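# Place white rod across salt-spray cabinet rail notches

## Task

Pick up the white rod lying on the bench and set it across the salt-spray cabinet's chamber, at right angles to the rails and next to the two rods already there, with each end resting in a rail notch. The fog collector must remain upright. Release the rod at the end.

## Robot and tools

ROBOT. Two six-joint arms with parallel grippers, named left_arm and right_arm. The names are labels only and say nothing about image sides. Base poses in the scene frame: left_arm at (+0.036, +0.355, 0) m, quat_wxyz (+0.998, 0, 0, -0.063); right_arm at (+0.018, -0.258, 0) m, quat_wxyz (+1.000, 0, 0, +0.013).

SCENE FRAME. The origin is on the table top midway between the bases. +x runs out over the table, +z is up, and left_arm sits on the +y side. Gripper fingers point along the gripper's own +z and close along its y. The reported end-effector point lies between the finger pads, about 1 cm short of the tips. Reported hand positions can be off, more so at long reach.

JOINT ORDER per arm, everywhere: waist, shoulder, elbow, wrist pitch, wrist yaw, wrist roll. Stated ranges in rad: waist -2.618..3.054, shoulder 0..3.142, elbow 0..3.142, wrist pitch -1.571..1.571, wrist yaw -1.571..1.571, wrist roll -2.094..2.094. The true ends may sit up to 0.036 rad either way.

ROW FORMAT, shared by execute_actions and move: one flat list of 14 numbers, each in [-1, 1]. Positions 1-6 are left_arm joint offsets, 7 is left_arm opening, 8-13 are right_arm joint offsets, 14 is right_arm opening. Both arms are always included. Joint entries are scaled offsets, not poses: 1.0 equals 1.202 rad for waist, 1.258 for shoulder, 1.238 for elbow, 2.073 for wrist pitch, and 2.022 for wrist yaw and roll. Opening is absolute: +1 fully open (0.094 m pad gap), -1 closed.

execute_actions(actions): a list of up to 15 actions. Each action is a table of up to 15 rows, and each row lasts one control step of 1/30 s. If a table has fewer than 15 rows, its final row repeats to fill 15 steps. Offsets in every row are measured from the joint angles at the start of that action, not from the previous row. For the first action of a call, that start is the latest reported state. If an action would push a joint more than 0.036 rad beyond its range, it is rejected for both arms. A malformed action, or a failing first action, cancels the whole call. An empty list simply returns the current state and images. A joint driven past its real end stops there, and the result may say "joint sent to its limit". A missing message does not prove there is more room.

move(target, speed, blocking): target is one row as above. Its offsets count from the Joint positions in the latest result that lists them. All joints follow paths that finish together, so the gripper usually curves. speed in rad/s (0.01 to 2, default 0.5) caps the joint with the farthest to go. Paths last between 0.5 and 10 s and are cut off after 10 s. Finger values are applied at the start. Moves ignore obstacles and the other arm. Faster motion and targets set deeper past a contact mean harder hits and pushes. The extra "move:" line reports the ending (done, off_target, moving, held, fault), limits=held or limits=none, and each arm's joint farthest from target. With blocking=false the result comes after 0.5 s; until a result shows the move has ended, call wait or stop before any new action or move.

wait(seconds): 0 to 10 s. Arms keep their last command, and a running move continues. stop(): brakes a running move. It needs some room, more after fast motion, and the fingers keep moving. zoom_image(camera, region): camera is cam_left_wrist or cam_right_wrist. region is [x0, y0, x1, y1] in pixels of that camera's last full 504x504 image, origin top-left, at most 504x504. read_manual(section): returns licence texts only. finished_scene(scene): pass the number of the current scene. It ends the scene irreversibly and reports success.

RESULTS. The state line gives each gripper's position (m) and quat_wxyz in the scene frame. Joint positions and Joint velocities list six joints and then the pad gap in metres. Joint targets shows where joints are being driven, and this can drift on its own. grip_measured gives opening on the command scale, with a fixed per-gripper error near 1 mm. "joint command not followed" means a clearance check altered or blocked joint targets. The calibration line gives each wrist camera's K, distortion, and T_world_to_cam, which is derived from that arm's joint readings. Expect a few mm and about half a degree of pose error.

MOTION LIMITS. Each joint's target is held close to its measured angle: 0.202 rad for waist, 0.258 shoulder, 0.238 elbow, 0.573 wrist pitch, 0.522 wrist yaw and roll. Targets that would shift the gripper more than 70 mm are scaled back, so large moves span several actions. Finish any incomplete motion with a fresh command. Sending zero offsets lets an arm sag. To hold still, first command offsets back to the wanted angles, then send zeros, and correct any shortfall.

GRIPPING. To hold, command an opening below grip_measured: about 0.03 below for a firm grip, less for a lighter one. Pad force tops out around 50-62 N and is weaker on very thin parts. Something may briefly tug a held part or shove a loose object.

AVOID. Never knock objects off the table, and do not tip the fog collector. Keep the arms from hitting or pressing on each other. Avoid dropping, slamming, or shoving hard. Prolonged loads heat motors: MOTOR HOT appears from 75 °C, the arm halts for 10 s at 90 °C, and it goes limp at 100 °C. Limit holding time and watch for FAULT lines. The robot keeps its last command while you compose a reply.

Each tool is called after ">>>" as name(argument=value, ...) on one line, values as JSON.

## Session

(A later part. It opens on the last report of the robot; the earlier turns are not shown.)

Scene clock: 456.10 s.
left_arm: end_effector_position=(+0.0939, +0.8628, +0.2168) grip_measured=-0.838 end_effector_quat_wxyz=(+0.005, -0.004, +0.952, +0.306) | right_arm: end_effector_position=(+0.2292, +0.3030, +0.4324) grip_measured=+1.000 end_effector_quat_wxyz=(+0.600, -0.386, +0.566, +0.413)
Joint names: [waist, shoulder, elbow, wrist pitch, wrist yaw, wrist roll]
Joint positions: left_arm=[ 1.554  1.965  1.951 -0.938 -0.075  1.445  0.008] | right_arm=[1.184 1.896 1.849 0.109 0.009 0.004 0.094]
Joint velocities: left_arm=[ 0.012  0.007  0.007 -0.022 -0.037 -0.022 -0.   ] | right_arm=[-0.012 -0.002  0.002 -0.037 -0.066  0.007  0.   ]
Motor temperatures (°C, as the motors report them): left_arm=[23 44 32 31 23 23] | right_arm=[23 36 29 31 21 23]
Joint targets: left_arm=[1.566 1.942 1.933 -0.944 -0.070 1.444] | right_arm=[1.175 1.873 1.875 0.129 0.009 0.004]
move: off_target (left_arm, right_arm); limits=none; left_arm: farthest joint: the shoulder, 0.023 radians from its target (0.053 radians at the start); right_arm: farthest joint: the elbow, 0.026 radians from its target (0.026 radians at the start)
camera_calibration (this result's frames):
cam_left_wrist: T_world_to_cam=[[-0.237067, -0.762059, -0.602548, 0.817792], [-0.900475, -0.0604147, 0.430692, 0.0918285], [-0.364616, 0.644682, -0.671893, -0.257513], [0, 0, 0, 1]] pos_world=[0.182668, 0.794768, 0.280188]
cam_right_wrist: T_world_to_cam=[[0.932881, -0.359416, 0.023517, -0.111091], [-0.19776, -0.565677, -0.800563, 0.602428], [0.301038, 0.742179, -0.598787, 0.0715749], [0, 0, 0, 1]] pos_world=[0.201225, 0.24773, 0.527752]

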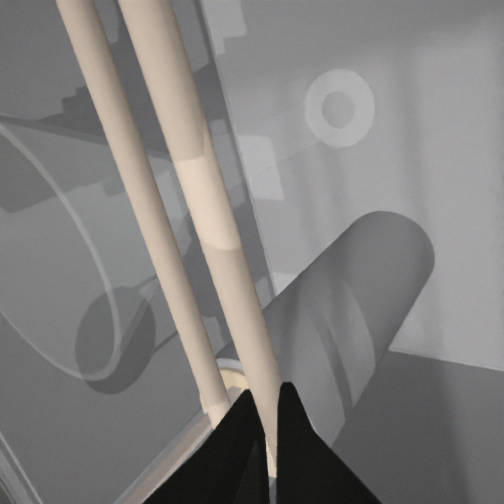

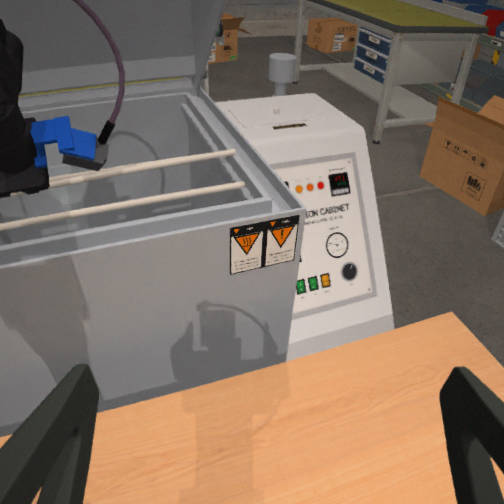

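>>> execute_actions(actions=[[[0.010,-0.0165,-0.0154,-0.0028,0.0015,0,-0.87,-0.0075,-0.018,0.021,0.010,0,0,1],[0.0103,-0.0148,-0.0163,-0.0026,0.0005,0,-0.87,-0.0075,-0.018,0.021,0.010,0,0,1],[0.0105,-0.013,-0.0171,-0.0025,-0.0005,0,-0.87,-0.0075,-0.018,0.021,0.010,0,0,1],[0.0108,-0.0112,-0.018,-0.0024,-0.0015,0,-0.87,-0.0075,-0.018,0.021,0.010,0,0,1],[0.011,-0.0095,-0.0189,-0.0022,-0.0025,0,-0.87,-0.0075,-0.018,0.021,0.010,0,0,1],[0.0113,-0.0077,-0.0197,-0.0021,-0.0035,0,-0.87,-0.0075,-0.018,0.021,0.010,0,0,1],[0.0115,-0.006,-0.0206,-0.002,-0.0045,0,-0.87,-0.0075,-0.018,0.021,0.010,0,0,1],[0.0118,-0.0042,-0.0215,-0.0018,-0.0055,0,-0.87,-0.0075,-0.018,0.021,0.010,0,0,1],[0.012,-0.0024,-0.0224,-0.0017,-0.0065,0,-0.87,-0.0075,-0.018,0.021,0.010,0,0,1],[0.0123,-0.0007,-0.0232,-0.0016,-0.0075,0,-0.87,-0.0075,-0.018,0.021,0.010,0,0,1],[0.0125,0.0011,-0.0241,-0.0014,-0.0085,0,-0.87,-0.0075,-0.018,0.021,0.010,0,0,1],[0.0128,0.0029,-0.025,-0.0013,-0.0095,0,-0.87,-0.0075,-0.018,0.021,0.010,0,0,1],[0.013,0.0046,-0.0258,-0.0012,-0.0104,0,-0.87,-0.0075,-0.018,0.021,0.010,0,0,1],[0.0133,0.0064,-0.0267,-0.001,-0.0114,0,-0.87,-0.0075,-0.018,0.021,0.010,0,0,1]]])

>>> wait(seconds=0.5)

>>> zoom_image(camera="cam_right_wrist", region=[130, 90, 310, 240])

Scene clock: 525.50 s.
left_arm: end_effector_position=(+0.0934, +0.8639, +0.2164) grip_measured=-0.838 end_effector_quat_wxyz=(+0.004, -0.004, +0.951, +0.308) | right_arm: end_effector_position=(+0.2292, +0.3030, +0.4324) grip_measured=+1.000 end_effector_quat_wxyz=(+0.600, -0.386, +0.566, +0.413)
Joint names: [waist, shoulder, elbow, wrist pitch, wrist yaw, wrist roll]
Joint positions: left_arm=[ 1.554  1.965  1.946 -0.929 -0.079  1.445  0.008] | right_arm=[1.184 1.896 1.849 0.109 0.009 0.004 0.094]
Joint velocities: left_arm=[-0.002  0.007 -0.002  0.066 -0.081 -0.007 -0.   ] | right_arm=[ 0.007 -0.002 -0.007  0.022  0.066 -0.022  0.   ]
Motor temperatures (°C, as the motors report them): left_arm=[23 45 31 31 23 23] | right_arm=[23 37 29 32 21 23]
Joint targets: left_arm=[1.570 1.973 1.918 -0.940 -0.098 1.445] | right_arm=[1.175 1.873 1.875 0.129 0.009 0.004]
camera_calibration (this result's frames):
cam_left_wrist: T_world_to_cam=[[-0.236858, -0.759784, -0.605497, 0.816875], [-0.899415, -0.064175, 0.43236, 0.0944544], [-0.367358, 0.647001, -0.66816, -0.261219], [0, 0, 0, 1]] pos_world=[0.182476, 0.795719, 0.279241]
cam_right_wrist: T_world_to_cam=[[0.932881, -0.359416, 0.023517, -0.111091], [-0.19776, -0.565677, -0.800563, 0.602428], [0.301038, 0.742179, -0.598787, 0.0715749], [0, 0, 0, 1]] pos_world=[0.201225, 0.24773, 0.527752]

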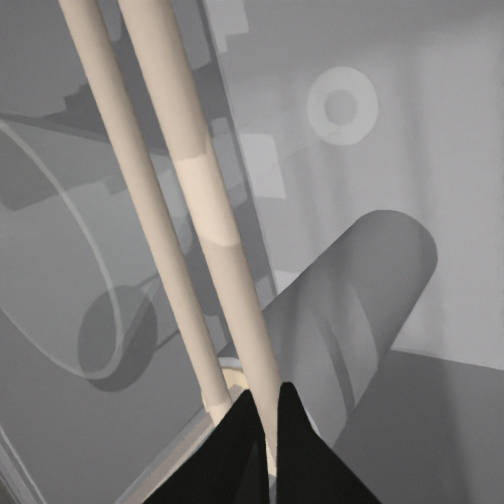

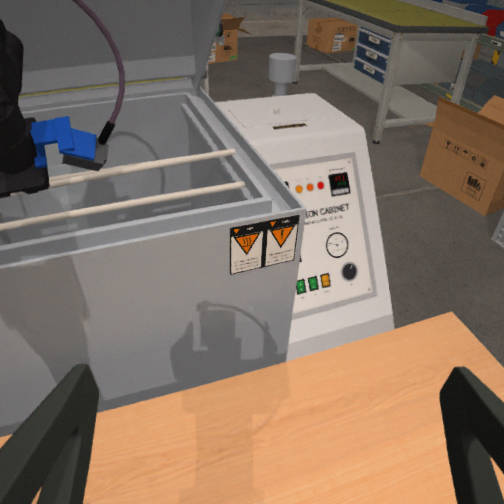

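Scene clock: 526.00 s.
left_arm: end_effector_position=(+0.0931, +0.8645, +0.2164) grip_measured=-0.838 end_effector_quat_wxyz=(+0.003, -0.005, +0.951, +0.310) | right_arm: end_effector_position=(+0.2292, +0.3030, +0.4324) grip_measured=+1.000 end_effector_quat_wxyz=(+0.600, -0.386, +0.566, +0.413)
Joint names: [waist, shoulder, elbow, wrist pitch, wrist yaw, wrist roll]
Joint positions: left_arm=[ 1.554  1.965  1.944 -0.925 -0.081  1.445  0.008] | right_arm=[1.184 1.896 1.849 0.109 0.009 0.004 0.094]
Joint velocities: left_arm=[ 0.007  0.012  0.012  0.007  0.037 -0.037 -0.001] | right_arm=[-0.007 -0.002  0.002 -0.022  0.022 -0.051  0.   ]
Motor temperatures (°C, as the motors report them): left_arm=[23 45 31 31 23 23] | right_arm=[23 37 29 32 21 23]
Joint targets: left_arm=[1.570 1.973 1.918 -0.940 -0.098 1.445] | right_arm=[1.175 1.873 1.875 0.129 0.009 0.004]
wait: 0.50 s; at rest by 0.27 s
camera_calibration (this result's frames):
cam_left_wrist: T_world_to_cam=[[-0.236728, -0.758337, -0.607358, 0.81646], [-0.898695, -0.066636, 0.433482, 0.0960132], [-0.369197, 0.648447, -0.66574, -0.263337], [0, 0, 0, 1]] pos_world=[0.182342, 0.79631, 0.27895]
cam_right_wrist: T_world_to_cam=[[0.932881, -0.359416, 0.023517, -0.111091], [-0.19776, -0.565677, -0.800563, 0.602428], [0.301038, 0.742179, -0.598787, 0.0715749], [0, 0, 0, 1]] pos_world=[0.201225, 0.24773, 0.527752]

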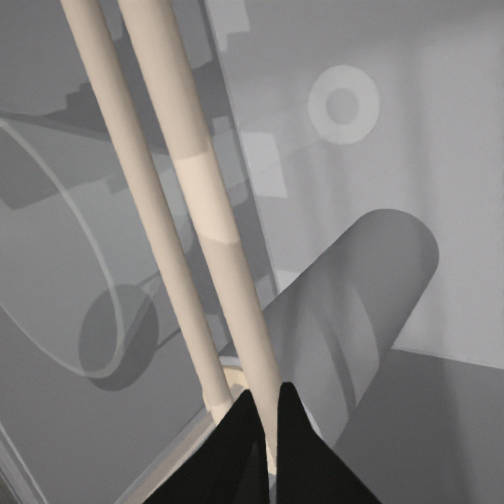

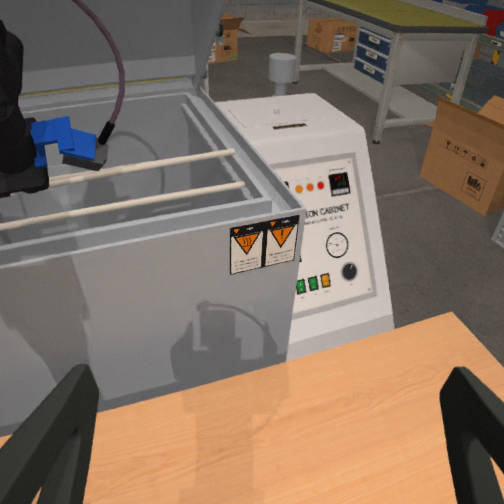

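Region (130, 90, 310, 240) of cam_right_wrist's 504x504 image, scaled by 2.800, with more detail than that image has.

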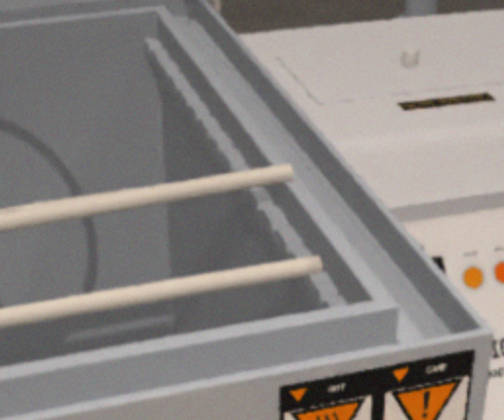

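>>> zoom_image(camera="cam_right_wrist", region=[210, 135, 270, 200])

Region (210, 135, 270, 200) of cam_right_wrist's 504x504 image, scaled by 7.754, with more detail than that image has; it fills the left 465 columns of this view, and the rest is white.

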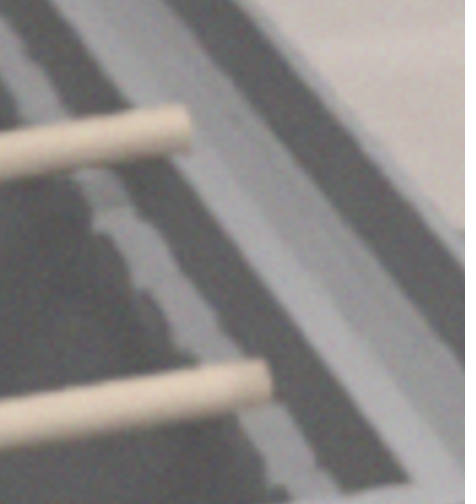

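>>> move(target=[0.0216,0.0286,0.1195,-0.0589,-0.0069,0,-0.87,-0.0075,-0.018,0.021,0.010,0,0,1], speed=0.15)

>>> zoom_image(camera="cam_right_wrist", region=[130, 90, 310, 240])

Scene clock: 575.17 s.
left_arm: end_effector_position=(+0.0815, +0.8620, +0.2364) grip_measured=-0.838 end_effector_quat_wxyz=(-0.006, -0.014, +0.952, +0.305) | right_arm: end_effector_position=(+0.2292, +0.3030, +0.4324) grip_measured=+1.000 end_effector_quat_wxyz=(+0.600, -0.386, +0.566, +0.413)
Joint names: [waist, shoulder, elbow, wrist pitch, wrist yaw, wrist roll]
Joint positions: left_arm=[ 1.572  1.987  2.065 -1.036 -0.092  1.445  0.008] | right_arm=[1.184 1.896 1.849 0.109 0.009 0.004 0.094]
Joint velocities: left_arm=[-0.007 -0.007  0.007 -0.066 -0.007 -0.007 -0.001] | right_arm=[-0.007 -0.007 -0.002 -0.007 -0.081 -0.022  0.   ]
Motor temperatures (°C, as the motors report them): left_arm=[23 42 31 30 23 23] | right_arm=[23 37 29 32 21 23]
Joint targets: left_arm=[1.580 2.001 2.092 -1.048 -0.095 1.445] | right_arm=[1.175 1.873 1.875 0.129 0.009 0.004]
move: off_target (left_arm, right_arm); limits=none; left_arm: farthest joint: the elbow, 0.027 radians from its target (0.148 radians at the start); right_arm: farthest joint: the elbow, 0.026 radians from its target (0.026 radians at the start)
camera_calibration (this result's frames):
cam_left_wrist: T_world_to_cam=[[-0.224854, -0.770475, -0.596498, 0.83089], [-0.892007, -0.083594, 0.444224, 0.0882829], [-0.392127, 0.631966, -0.668472, -0.236006], [0, 0, 0, 1]] pos_world=[0.173034, 0.796708, 0.298643]
cam_right_wrist: T_world_to_cam=[[0.932881, -0.359416, 0.023517, -0.111091], [-0.19776, -0.565677, -0.800563, 0.602428], [0.301038, 0.742179, -0.598787, 0.0715749], [0, 0, 0, 1]] pos_world=[0.201225, 0.24773, 0.527752]

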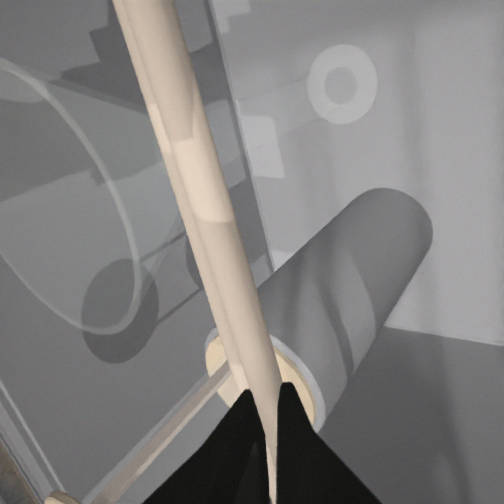

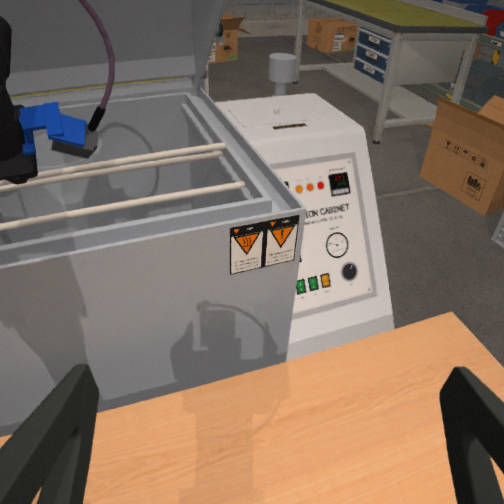

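Region (130, 90, 310, 240) of cam_right_wrist's 504x504 image, scaled by 2.800, with more detail than that image has.

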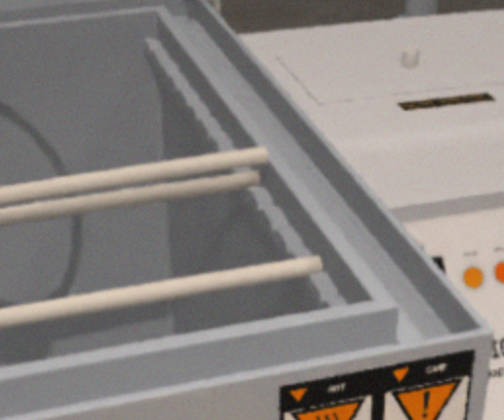

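>>> move(target=[-0.0166,0.0135,-0.0194,-0.0058,-0.002,0,-0.87,-0.0075,-0.018,0.021,0.010,0,0,1], speed=0.03)

>>> zoom_image(camera="cam_right_wrist", region=[130, 90, 310, 240])

Scene clock: 613.57 s.
left_arm: end_effector_position=(+0.0869, +0.8590, +0.2302) grip_measured=-0.838 end_effector_quat_wxyz=(-0.006, -0.009, +0.955, +0.296) | right_arm: end_effector_position=(+0.2292, +0.3030, +0.4324) grip_measured=+1.000 end_effector_quat_wxyz=(+0.600, -0.386, +0.566, +0.413)
Joint names: [waist, shoulder, elbow, wrist pitch, wrist yaw, wrist roll]
Joint positions: left_arm=[ 1.56   1.987  2.05  -1.039 -0.093  1.445  0.008] | right_arm=[1.184 1.896 1.849 0.109 0.009 0.004 0.094]
Joint velocities: left_arm=[-0.012 -0.007  0.002  0.051  0.051 -0.037  0.   ] | right_arm=[ 0.002 -0.007  0.002  0.007 -0.037  0.007  0.   ]
Motor temperatures (°C, as the motors report them): left_arm=[23 42 34 30 23 23] | right_arm=[23 38 29 32 21 23]
Joint targets: left_arm=[1.552 2.004 2.041 -1.048 -0.096 1.445] | right_arm=[1.175 1.873 1.875 0.129 0.009 0.004]
move: off_target (right_arm); limits=none; left_arm: farthest joint: the shoulder, 0.017 radians from its target (0.017 radians at the start); right_arm: farthest joint: the elbow, 0.026 radians from its target (0.026 radians at the start)
camera_calibration (this result's frames):
cam_left_wrist: T_world_to_cam=[[-0.235435, -0.778306, -0.582074, 0.830434], [-0.891383, -0.0657486, 0.448457, 0.079276], [-0.387308, 0.624433, -0.678289, -0.227772], [0, 0, 0, 1]] pos_world=[0.177961, 0.793773, 0.293327]
cam_right_wrist: T_world_to_cam=[[0.932881, -0.359416, 0.023517, -0.111091], [-0.19776, -0.565677, -0.800563, 0.602428], [0.301038, 0.742179, -0.598787, 0.0715749], [0, 0, 0, 1]] pos_world=[0.201225, 0.24773, 0.527752]

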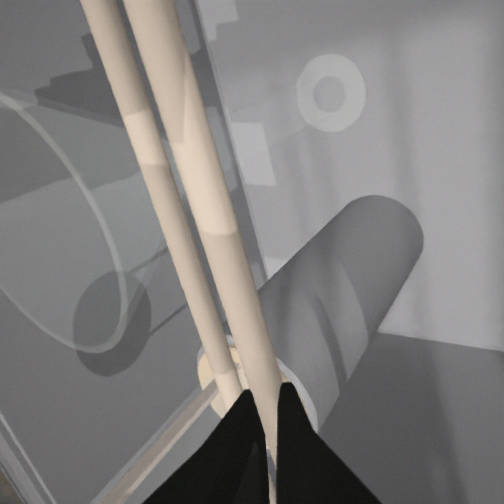

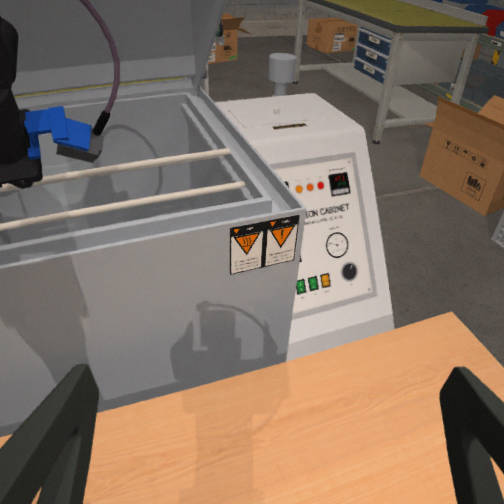

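Region (130, 90, 310, 240) of cam_right_wrist's 504x504 image, scaled by 2.800, with more detail than that image has.

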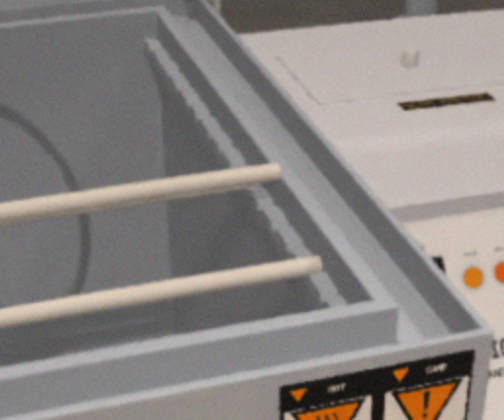

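>>> move(target=[-0.0067,0.0135,-0.0509,0.021,-0.0015,0,-0.87,-0.0075,-0.018,0.021,0.010,0,0,1], speed=0.05)

>>> zoom_image(camera="cam_right_wrist", region=[130, 90, 310, 240])

Scene clock: 649.50 s.
left_arm: end_effector_position=(+0.0867, +0.8579, +0.2141) grip_measured=-0.838 end_effector_quat_wxyz=(-0.008, -0.008, +0.958, +0.285) | right_arm: end_effector_position=(+0.2292, +0.3030, +0.4324) grip_measured=+1.000 end_effector_quat_wxyz=(+0.600, -0.386, +0.566, +0.413)
Joint names: [waist, shoulder, elbow, wrist pitch, wrist yaw, wrist roll]
Joint positions: left_arm=[ 1.56   1.987  1.997 -1.008 -0.094  1.445  0.008] | right_arm=[1.184 1.896 1.849 0.109 0.009 0.004 0.094]
Joint velocities: left_arm=[-0.007  0.007 -0.002  0.022 -0.037 -0.022  0.   ] | right_arm=[-0.007  0.007 -0.002  0.081 -0.051  0.022  0.   ]
Motor temperatures (°C, as the motors report them): left_arm=[23 42 32 30 23 23] | right_arm=[23 38 29 32 21 23]
Joint targets: left_arm=[1.552 2.004 1.987 -0.995 -0.097 1.445] | right_arm=[1.175 1.873 1.875 0.129 0.009 0.004]
move: off_target (right_arm); limits=none; left_arm: farthest joint: the shoulder, 0.017 radians from its target (0.017 radians at the start); right_arm: farthest joint: the elbow, 0.026 radians from its target (0.026 radians at the start)
camera_calibration (this result's frames):
cam_left_wrist: T_world_to_cam=[[-0.237264, -0.791533, -0.563189, 0.827584], [-0.8898, -0.0555645, 0.452954, 0.076399], [-0.389822, 0.608595, -0.691123, -0.221543], [0, 0, 0, 1]] pos_world=[0.177973, 0.794135, 0.278367]
cam_right_wrist: T_world_to_cam=[[0.932881, -0.359416, 0.023517, -0.111091], [-0.19776, -0.565677, -0.800563, 0.602428], [0.301038, 0.742179, -0.598787, 0.0715749], [0, 0, 0, 1]] pos_world=[0.201225, 0.24773, 0.527752]

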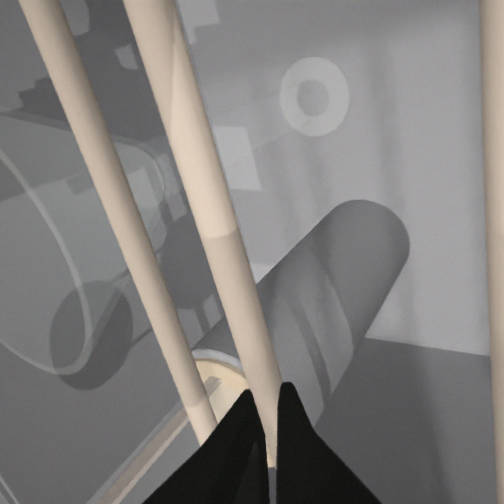

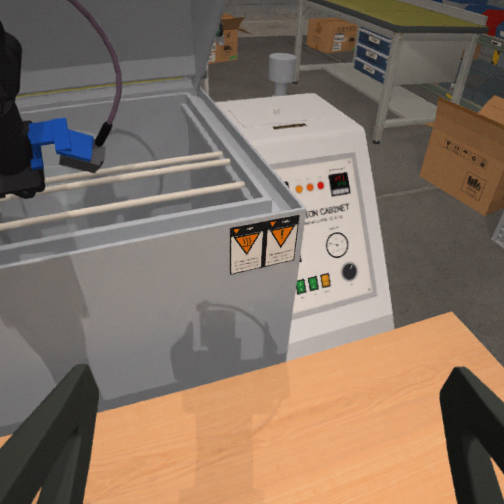

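Region (130, 90, 310, 240) of cam_right_wrist's 504x504 image, scaled by 2.800, with more detail than that image has.

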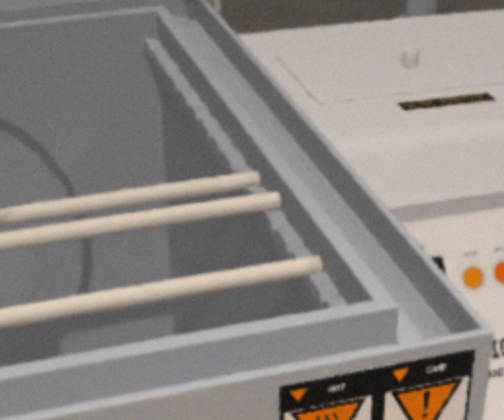

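>>> zoom_image(camera="cam_left_wrist", region=[0, 80, 504, 200])

>>> zoom_image(camera="cam_left_wrist", region=[100, 260, 352, 380])

Region (0, 80, 504, 200) of cam_left_wrist's 504x504 image, scaled by 1.000; it fills the top 120 rows of this view, and the rest is white.

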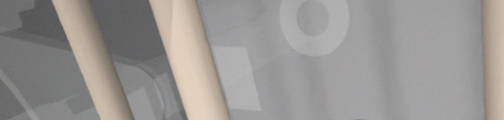

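Region (100, 260, 352, 380) of cam_left_wrist's 504x504 image, scaled by 2.000, with more detail than that image has; it fills the top 240 rows of this view, and the rest is white.

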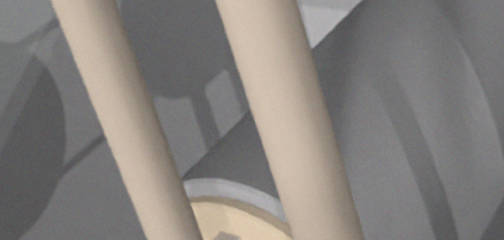

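>>> zoom_image(camera="cam_right_wrist", region=[0, 120, 260, 250])

Region (0, 120, 260, 250) of cam_right_wrist's 504x504 image, scaled by 1.938, with more detail than that image has.

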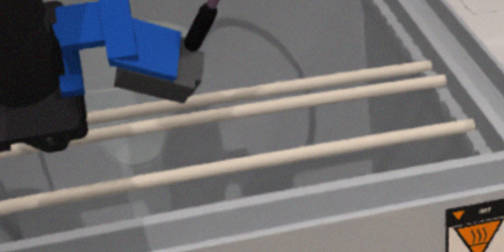

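>>> zoom_image(camera="cam_left_wrist", region=[404, 0, 504, 500])

Region (404, 0, 504, 500) of cam_left_wrist's 504x504 image, scaled by 1.008, with more detail than that image has; it fills the left 101 columns of this view, and the rest is white.

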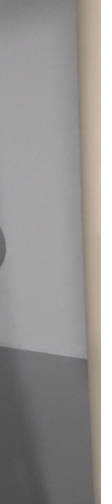

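>>> zoom_image(camera="cam_right_wrist", region=[200, 140, 260, 200])

Region (200, 140, 260, 200) of cam_right_wrist's 504x504 image, scaled by 8.400, with more detail than that image has.

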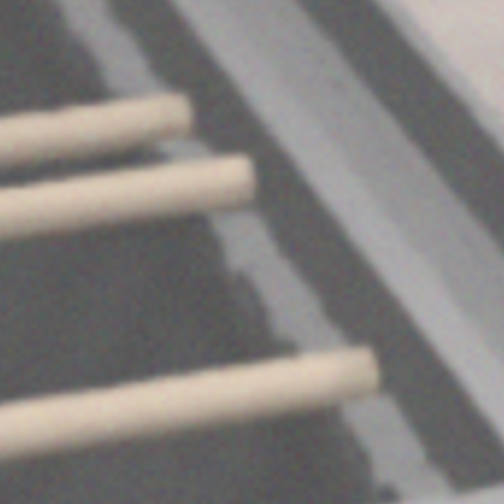

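>>> move(target=[-0.0067,0.0135,-0.025,0.0104,-0.0015,0.009,-0.87,-0.0075,-0.018,0.021,0.010,0,0,1], speed=0.03)

>>> zoom_image(camera="cam_right_wrist", region=[200, 140, 260, 200])

Scene clock: 759.13 s.
left_arm: end_effector_position=(+0.0866, +0.8570, +0.2078) grip_measured=-0.838 end_effector_quat_wxyz=(-0.010, -0.001, +0.960, +0.280) | right_arm: end_effector_position=(+0.2292, +0.3030, +0.4324) grip_measured=+1.000 end_effector_quat_wxyz=(+0.600, -0.386, +0.566, +0.413)
Joint names: [waist, shoulder, elbow, wrist pitch, wrist yaw, wrist roll]
Joint positions: left_arm=[ 1.56   1.987  1.976 -0.998 -0.094  1.46   0.008] | right_arm=[1.184 1.896 1.849 0.109 0.009 0.004 0.094]
Joint velocities: left_arm=[-0.002  0.007 -0.002  0.051 -0.037 -0.066 -0.   ] | right_arm=[-0.002 -0.002 -0.002  0.022 -0.081 -0.022  0.   ]
Motor temperatures (°C, as the motors report them): left_arm=[23 43 31 32 23 23] | right_arm=[23 39 30 32 21 23]
Joint targets: left_arm=[1.552 2.004 1.966 -0.987 -0.097 1.464] | right_arm=[1.175 1.873 1.875 0.129 0.009 0.004]
move: off_target (right_arm); limits=none; left_arm: farthest joint: the shoulder, 0.017 radians from its target (0.017 radians at the start); right_arm: farthest joint: the elbow, 0.026 radians from its target (0.026 radians at the start)
camera_calibration (this result's frames):
cam_left_wrist: T_world_to_cam=[[-0.252059, -0.7942, -0.552913, 0.824777], [-0.88617, -0.0401272, 0.46162, 0.0637422], [-0.388806, 0.60633, -0.693682, -0.223017], [0, 0, 0, 1]] pos_world=[0.177668, 0.792818, 0.271902]
cam_right_wrist: T_world_to_cam=[[0.932881, -0.359416, 0.023517, -0.111091], [-0.19776, -0.565677, -0.800563, 0.602428], [0.301038, 0.742179, -0.598787, 0.0715749], [0, 0, 0, 1]] pos_world=[0.201225, 0.24773, 0.527752]

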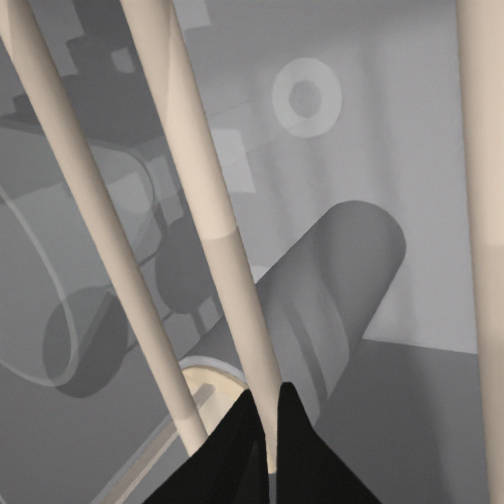

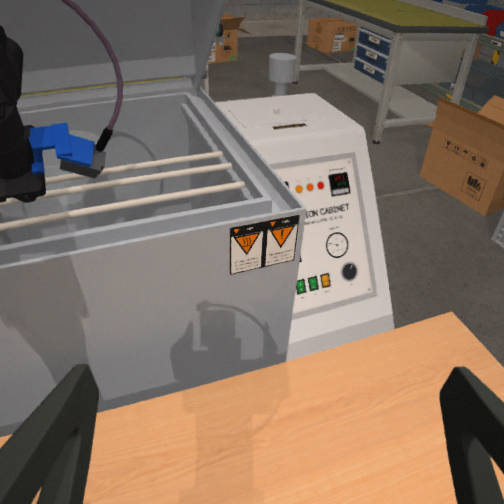

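Region (200, 140, 260, 200) of cam_right_wrist's 504x504 image, scaled by 8.400, with more detail than that image has.

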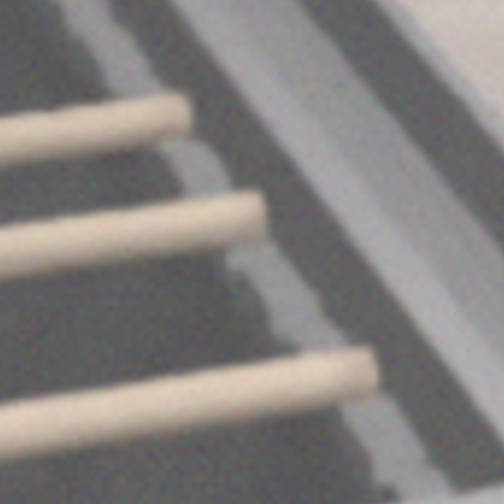

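>>> zoom_image(camera="cam_left_wrist", region=[0, 60, 252, 120])

>>> zoom_image(camera="cam_left_wrist", region=[60, 300, 312, 360])

>>> zoom_image(camera="cam_left_wrist", region=[400, 0, 504, 400])

Region (0, 60, 252, 120) of cam_left_wrist's 504x504 image, scaled by 2.000, with more detail than that image has; it fills the top 120 rows of this view, and the rest is white.

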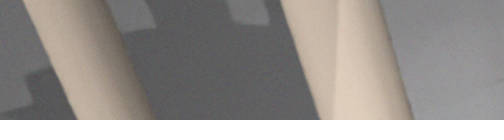

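Region (60, 300, 312, 360) of cam_left_wrist's 504x504 image, scaled by 2.000, with more detail than that image has; it fills the top 120 rows of this view, and the rest is white.

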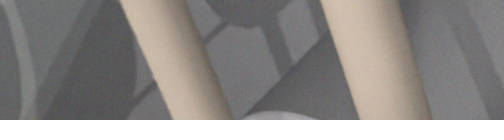

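Region (400, 0, 504, 400) of cam_left_wrist's 504x504 image, scaled by 1.260, with more detail than that image has; it fills the left 131 columns of this view, and the rest is white.

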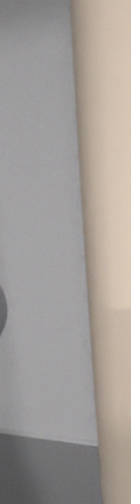

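>>> move(target=[-0.0067,0.0135,-0.0194,0.0101,0.0109,0.002,-0.87,-0.0075,-0.018,0.021,0.010,0,0,1], speed=0.025)

>>> zoom_image(camera="cam_right_wrist", region=[200, 140, 260, 200])

Scene clock: 799.27 s.
left_arm: end_effector_position=(+0.0876, +0.8582, +0.2068) grip_measured=-0.838 end_effector_quat_wxyz=(-0.008, +0.001, +0.959, +0.282) | right_arm: end_effector_position=(+0.2292, +0.3030, +0.4324) grip_measured=+1.000 end_effector_quat_wxyz=(+0.600, -0.386, +0.566, +0.413)
Joint names: [waist, shoulder, elbow, wrist pitch, wrist yaw, wrist roll]
Joint positions: left_arm=[ 1.56   1.987  1.97  -0.988 -0.089  1.462  0.008] | right_arm=[1.184 1.896 1.849 0.109 0.009 0.004 0.094]
Joint velocities: left_arm=[-0.002 -0.012  0.002 -0.066  0.007 -0.037  0.   ] | right_arm=[-0.002 -0.007  0.007 -0.037  0.007 -0.095  0.   ]
Motor temperatures (°C, as the motors report them): left_arm=[23 43 31 32 23 23] | right_arm=[23 39 30 32 21 23]
Joint targets: left_arm=[1.552 2.004 1.953 -0.977 -0.072 1.463] | right_arm=[1.175 1.873 1.875 0.129 0.009 0.004]
move: off_target (right_arm); limits=none; left_arm: farthest joint: the elbow, 0.018 radians from its target (0.024 radians at the start); right_arm: farthest joint: the elbow, 0.026 radians from its target (0.026 radians at the start)
camera_calibration (this result's frames):
cam_left_wrist: T_world_to_cam=[[-0.253752, -0.791075, -0.556605, 0.823613], [-0.887952, -0.0376976, 0.458389, 0.0639205], [-0.383603, 0.610556, -0.692871, -0.228253], [0, 0, 0, 1]] pos_world=[0.178194, 0.793311, 0.270977]
cam_right_wrist: T_world_to_cam=[[0.932881, -0.359416, 0.023517, -0.111091], [-0.19776, -0.565677, -0.800563, 0.602428], [0.301038, 0.742179, -0.598787, 0.0715749], [0, 0, 0, 1]] pos_world=[0.201225, 0.24773, 0.527752]

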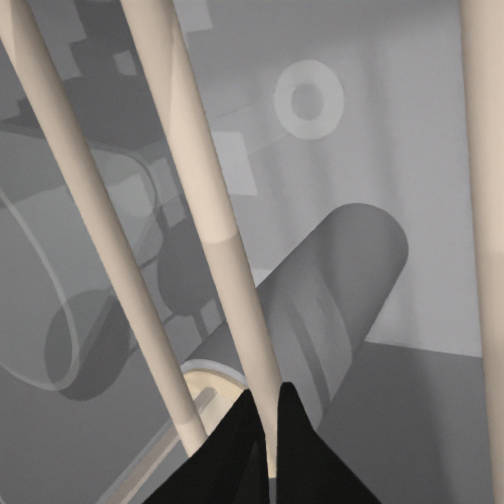

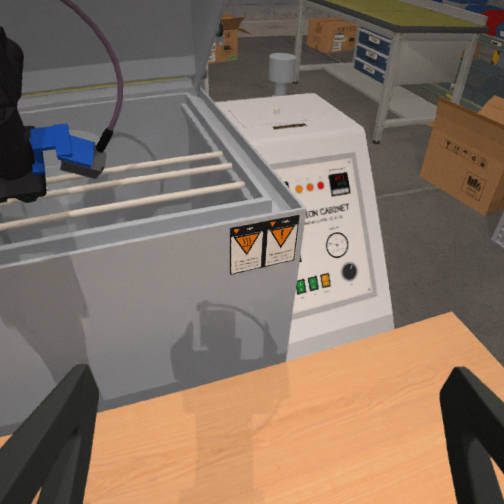

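Region (200, 140, 260, 200) of cam_right_wrist's 504x504 image, scaled by 8.400, with more detail than that image has.

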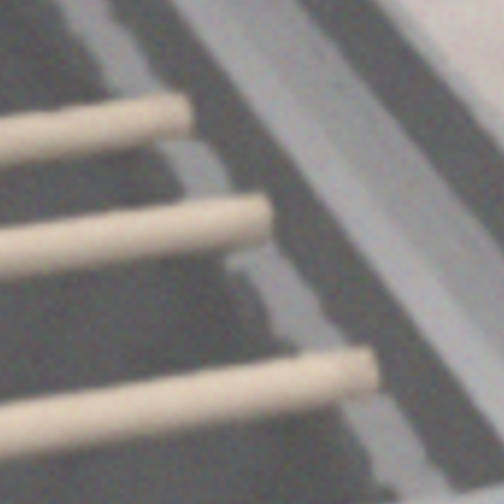

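>>> zoom_image(camera="cam_left_wrist", region=[60, 300, 312, 360])

>>> zoom_image(camera="cam_left_wrist", region=[400, 0, 504, 400])

>>> zoom_image(camera="cam_left_wrist", region=[0, 60, 252, 120])

Region (60, 300, 312, 360) of cam_left_wrist's 504x504 image, scaled by 2.000, with more detail than that image has; it fills the top 120 rows of this view, and the rest is white.

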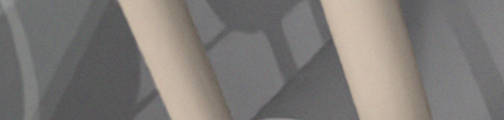

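Region (400, 0, 504, 400) of cam_left_wrist's 504x504 image, scaled by 1.260, with more detail than that image has; it fills the left 131 columns of this view, and the rest is white.

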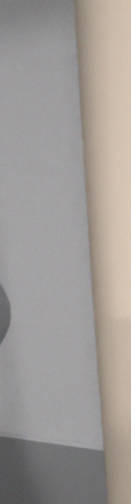

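Region (0, 60, 252, 120) of cam_left_wrist's 504x504 image, scaled by 2.000, with more detail than that image has; it fills the top 120 rows of this view, and the rest is white.

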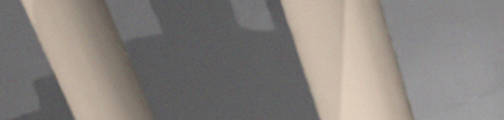

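>>> zoom_image(camera="cam_right_wrist", region=[175, 95, 255, 200])

Region (175, 95, 255, 200) of cam_right_wrist's 504x504 image, scaled by 4.800, with more detail than that image has; it fills the left 384 columns of this view, and the rest is white.

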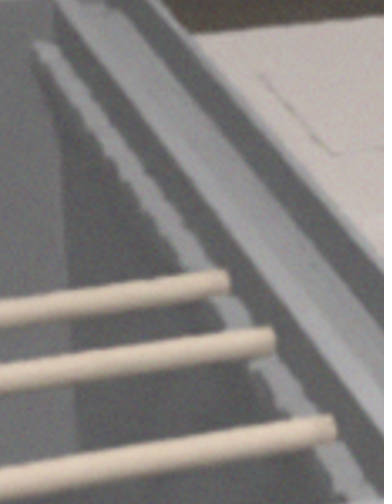

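>>> move(target=[-0.0067,0.0135,-0.0275,0.010,0.0084,0.0005,-0.87,-0.0075,-0.018,0.021,0.010,0,0,1], speed=0.02)

>>> zoom_image(camera="cam_right_wrist", region=[200, 140, 260, 200])

Scene clock: 843.93 s.
left_arm: end_effector_position=(+0.0881, +0.8608, +0.2059) grip_measured=-0.838 end_effector_quat_wxyz=(-0.008, +0.002, +0.958, +0.287) | right_arm: end_effector_position=(+0.2292, +0.3030, +0.4324) grip_measured=+1.000 end_effector_quat_wxyz=(+0.600, -0.386, +0.566, +0.413)
Joint names: [waist, shoulder, elbow, wrist pitch, wrist yaw, wrist roll]
Joint positions: left_arm=[ 1.56   1.987  1.961 -0.968 -0.089  1.465  0.008] | right_arm=[1.184 1.896 1.849 0.109 0.009 0.004 0.094]
Joint velocities: left_arm=[-0.022 -0.022  0.007  0.051 -0.007  0.022 -0.001] | right_arm=[-0.012 -0.007  0.002 -0.066 -0.007 -0.007  0.   ]
Motor temperatures (°C, as the motors report them): left_arm=[23 43 31 32 23 23] | right_arm=[23 39 30 32 21 23]
Joint targets: left_arm=[1.552 2.004 1.936 -0.967 -0.072 1.463] | right_arm=[1.175 1.873 1.875 0.129 0.009 0.004]
move: off_target (left_arm, right_arm); limits=none; left_arm: farthest joint: the elbow, 0.025 radians from its target (0.034 radians at the start); right_arm: farthest joint: the elbow, 0.026 radians from its target (0.026 radians at the start)
camera_calibration (this result's frames):
cam_left_wrist: T_world_to_cam=[[-0.256268, -0.784621, -0.564532, 0.821602], [-0.888, -0.0395934, 0.458135, 0.0664915], [-0.381814, 0.61871, -0.686598, -0.238766], [0, 0, 0, 1]] pos_world=[0.17843, 0.795006, 0.269422]
cam_right_wrist: T_world_to_cam=[[0.932881, -0.359416, 0.023517, -0.111091], [-0.19776, -0.565677, -0.800563, 0.602428], [0.301038, 0.742179, -0.598787, 0.0715749], [0, 0, 0, 1]] pos_world=[0.201225, 0.24773, 0.527752]

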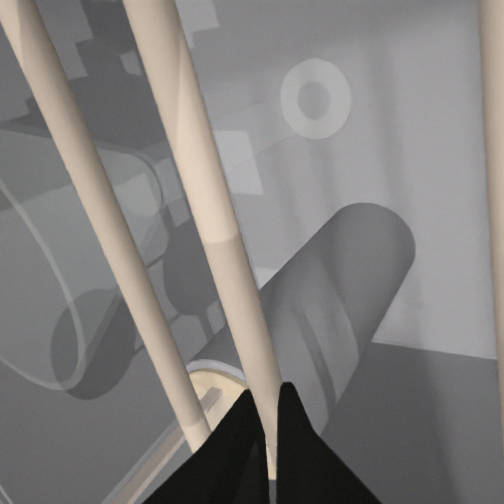

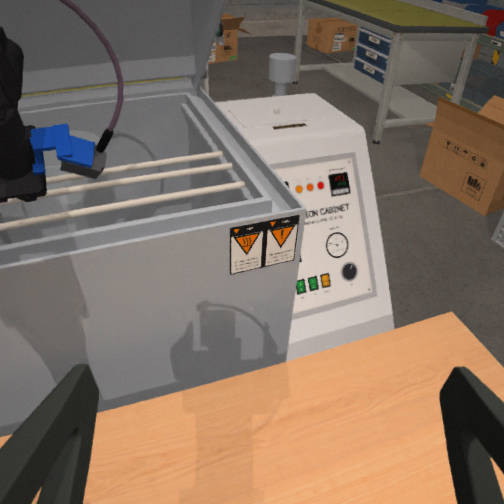

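Region (200, 140, 260, 200) of cam_right_wrist's 504x504 image, scaled by 8.400, with more detail than that image has.

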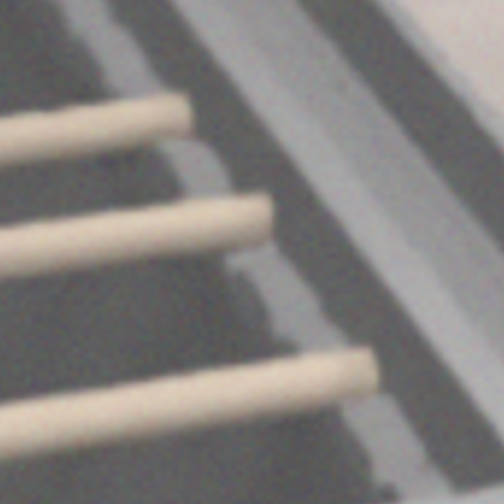

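>>> zoom_image(camera="cam_left_wrist", region=[60, 300, 312, 360])

>>> zoom_image(camera="cam_left_wrist", region=[400, 0, 504, 400])

Region (60, 300, 312, 360) of cam_left_wrist's 504x504 image, scaled by 2.000, with more detail than that image has; it fills the top 120 rows of this view, and the rest is white.

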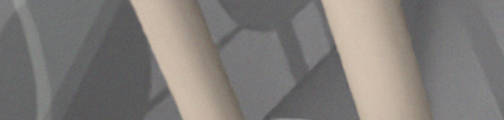

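Region (400, 0, 504, 400) of cam_left_wrist's 504x504 image, scaled by 1.260, with more detail than that image has; it fills the left 131 columns of this view, and the rest is white.

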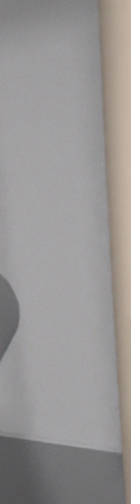

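>>> move(target=[-0.0067,0.0135,0.055,0.0,0.0084,-0.001,-0.87,-0.0075,-0.018,0.021,0.010,0,0,1], speed=0.08)

Scene clock: 953.10 s.
left_arm: end_effector_position=(+0.0889, +0.8670, +0.2222) grip_measured=-0.838 end_effector_quat_wxyz=(-0.005, +0.002, +0.952, +0.307) | right_arm: end_effector_position=(+0.2292, +0.3030, +0.4324) grip_measured=+1.000 end_effector_quat_wxyz=(+0.600, -0.386, +0.566, +0.413)
Joint names: [waist, shoulder, elbow, wrist pitch, wrist yaw, wrist roll]
Joint positions: left_arm=[ 1.56   1.987  2.003 -0.968 -0.089  1.466  0.008] | right_arm=[1.184 1.896 1.849 0.109 0.009 0.004 0.094]
Joint velocities: left_arm=[-0.012 -0.007  0.017 -0.051  0.007 -0.037 -0.001] | right_arm=[-0.007  0.017  0.002  0.007  0.007 -0.081  0.   ]
Motor temperatures (°C, as the motors report them): left_arm=[23 43 30 32 23 23] | right_arm=[23 40 30 32 21 23]
Joint targets: left_arm=[1.552 2.004 2.029 -0.968 -0.072 1.463] | right_arm=[1.175 1.873 1.875 0.129 0.009 0.004]
move: off_target (left_arm, right_arm); limits=none; left_arm: farthest joint: the elbow, 0.026 radians from its target (0.068 radians at the start); right_arm: farthest joint: the elbow, 0.026 radians from its target (0.026 radians at the start)
camera_calibration (this result's frames):
cam_left_wrist: T_world_to_cam=[[-0.253639, -0.759877, -0.598543, 0.821744], [-0.890327, -0.0584967, 0.451549, 0.0780532], [-0.378135, 0.647429, -0.661702, -0.261927], [0, 0, 0, 1]] pos_world=[0.178875, 0.798569, 0.283287]
cam_right_wrist: T_world_to_cam=[[0.932881, -0.359416, 0.023517, -0.111091], [-0.19776, -0.565677, -0.800563, 0.602428], [0.301038, 0.742179, -0.598787, 0.0715749], [0, 0, 0, 1]] pos_world=[0.201225, 0.24773, 0.527752]

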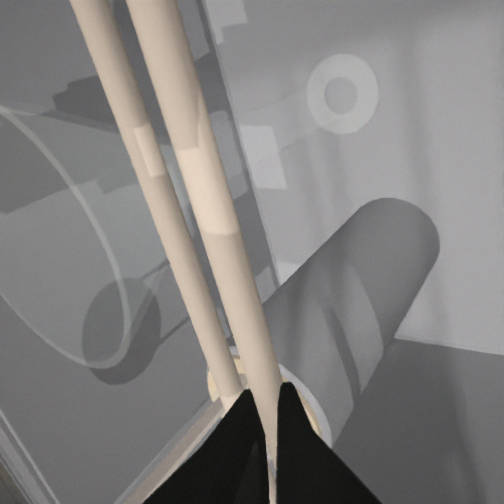

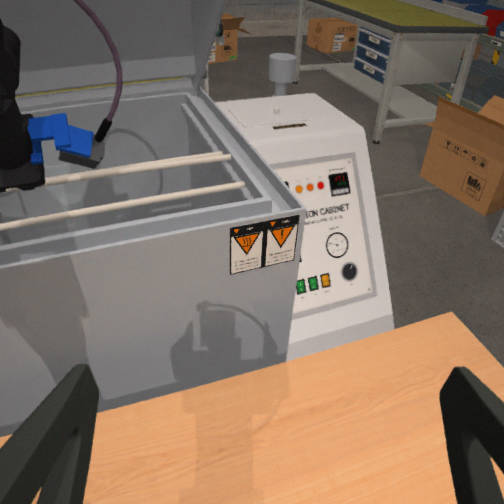

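>>> move(target=[-0.0067,0.0135,0.021,-0.0396,0.002,-0.004,-0.87,-0.0075,-0.018,0.021,0.010,0,0,1], speed=0.08)

>>> zoom_image(camera="cam_right_wrist", region=[200, 140, 260, 200])

Scene clock: 961.77 s.
left_arm: end_effector_position=(+0.0870, +0.8528, +0.2127) grip_measured=-0.838 end_effector_quat_wxyz=(-0.010, +0.003, +0.962, +0.274) | right_arm: end_effector_position=(+0.2292, +0.3030, +0.4324) grip_measured=+1.000 end_effector_quat_wxyz=(+0.600, -0.386, +0.566, +0.413)
Joint names: [waist, shoulder, elbow, wrist pitch, wrist yaw, wrist roll]
Joint positions: left_arm=[ 1.56   1.987  2.003 -1.037 -0.089  1.466  0.008] | right_arm=[1.184 1.896 1.849 0.109 0.009 0.004 0.094]
Joint velocities: left_arm=[-0.002 -0.002  0.007 -0.022 -0.022 -0.037 -0.   ] | right_arm=[-0.032 -0.002 -0.007  0.007 -0.007 -0.007  0.   ]
Motor temperatures (°C, as the motors report them): left_arm=[23 43 32 32 23 23] | right_arm=[23 40 30 32 21 23]
Joint targets: left_arm=[1.552 2.004 2.029 -1.050 -0.085 1.458] | right_arm=[1.175 1.873 1.875 0.129 0.009 0.004]
move: off_target (left_arm, right_arm); limits=none; left_arm: farthest joint: the elbow, 0.026 radians from its target (0.026 radians at the start); right_arm: farthest joint: the elbow, 0.026 radians from its target (0.026 radians at the start)
camera_calibration (this result's frames):
cam_left_wrist: T_world_to_cam=[[-0.259016, -0.799107, -0.54253, 0.826781], [-0.886159, -0.0268383, 0.462603, 0.050114], [-0.384229, 0.60059, -0.701184, -0.210833], [0, 0, 0, 1]] pos_world=[0.17755, 0.788655, 0.277539]
cam_right_wrist: T_world_to_cam=[[0.932881, -0.359416, 0.023517, -0.111091], [-0.19776, -0.565677, -0.800563, 0.602428], [0.301038, 0.742179, -0.598787, 0.0715749], [0, 0, 0, 1]] pos_world=[0.201225, 0.24773, 0.527752]

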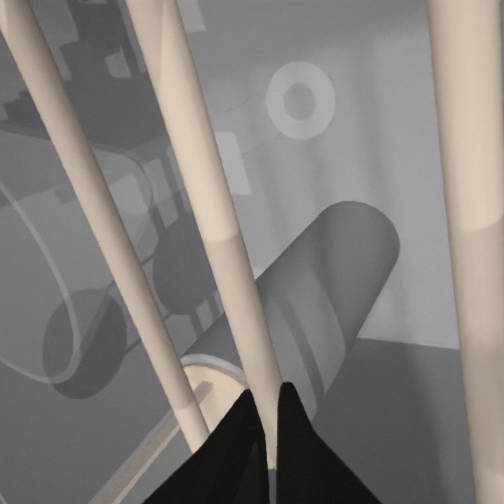

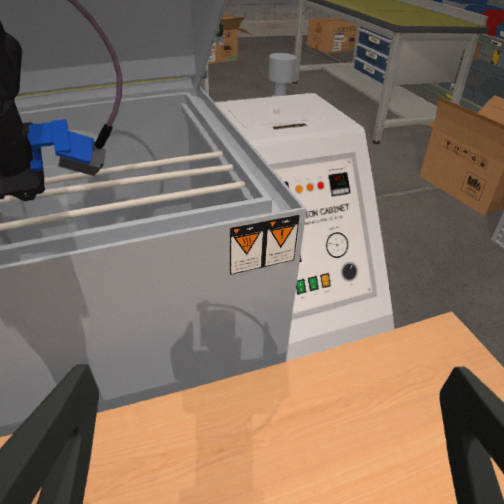

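Region (200, 140, 260, 200) of cam_right_wrist's 504x504 image, scaled by 8.400, with more detail than that image has.

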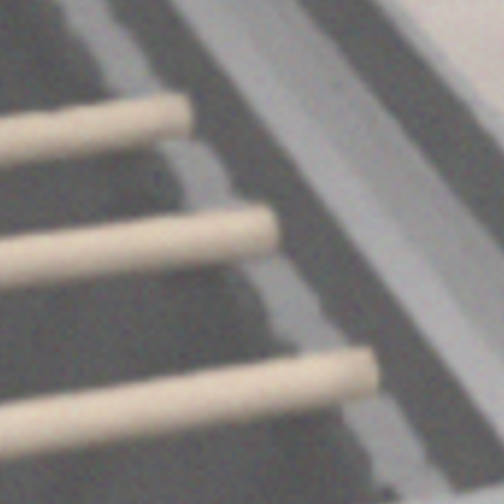

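>>> zoom_image(camera="cam_left_wrist", region=[60, 300, 312, 360])

>>> zoom_image(camera="cam_left_wrist", region=[378, 150, 504, 330])

>>> zoom_image(camera="cam_left_wrist", region=[0, 60, 252, 120])

Region (60, 300, 312, 360) of cam_left_wrist's 504x504 image, scaled by 2.000, with more detail than that image has; it fills the top 120 rows of this view, and the rest is white.

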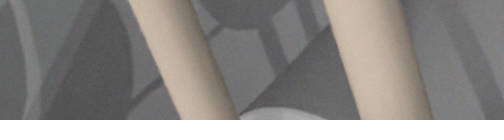

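Region (378, 150, 504, 330) of cam_left_wrist's 504x504 image, scaled by 2.800, with more detail than that image has; it fills the left 353 columns of this view, and the rest is white.

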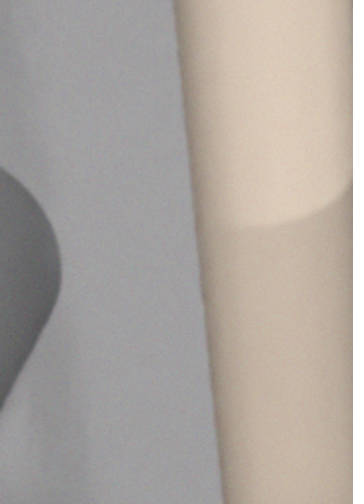

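Region (0, 60, 252, 120) of cam_left_wrist's 504x504 image, scaled by 2.000, with more detail than that image has; it fills the top 120 rows of this view, and the rest is white.

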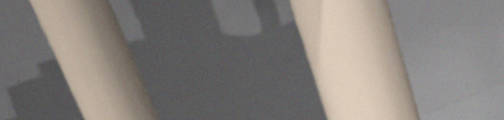

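>>> zoom_image(camera="cam_right_wrist", region=[40, 140, 250, 230])

Region (40, 140, 250, 230) of cam_right_wrist's 504x504 image, scaled by 2.400, with more detail than that image has; it fills the top 216 rows of this view, and the rest is white.

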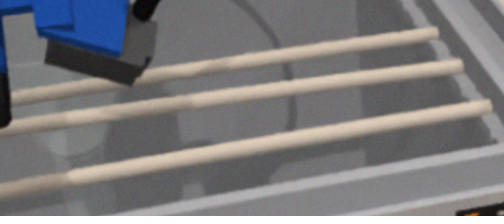

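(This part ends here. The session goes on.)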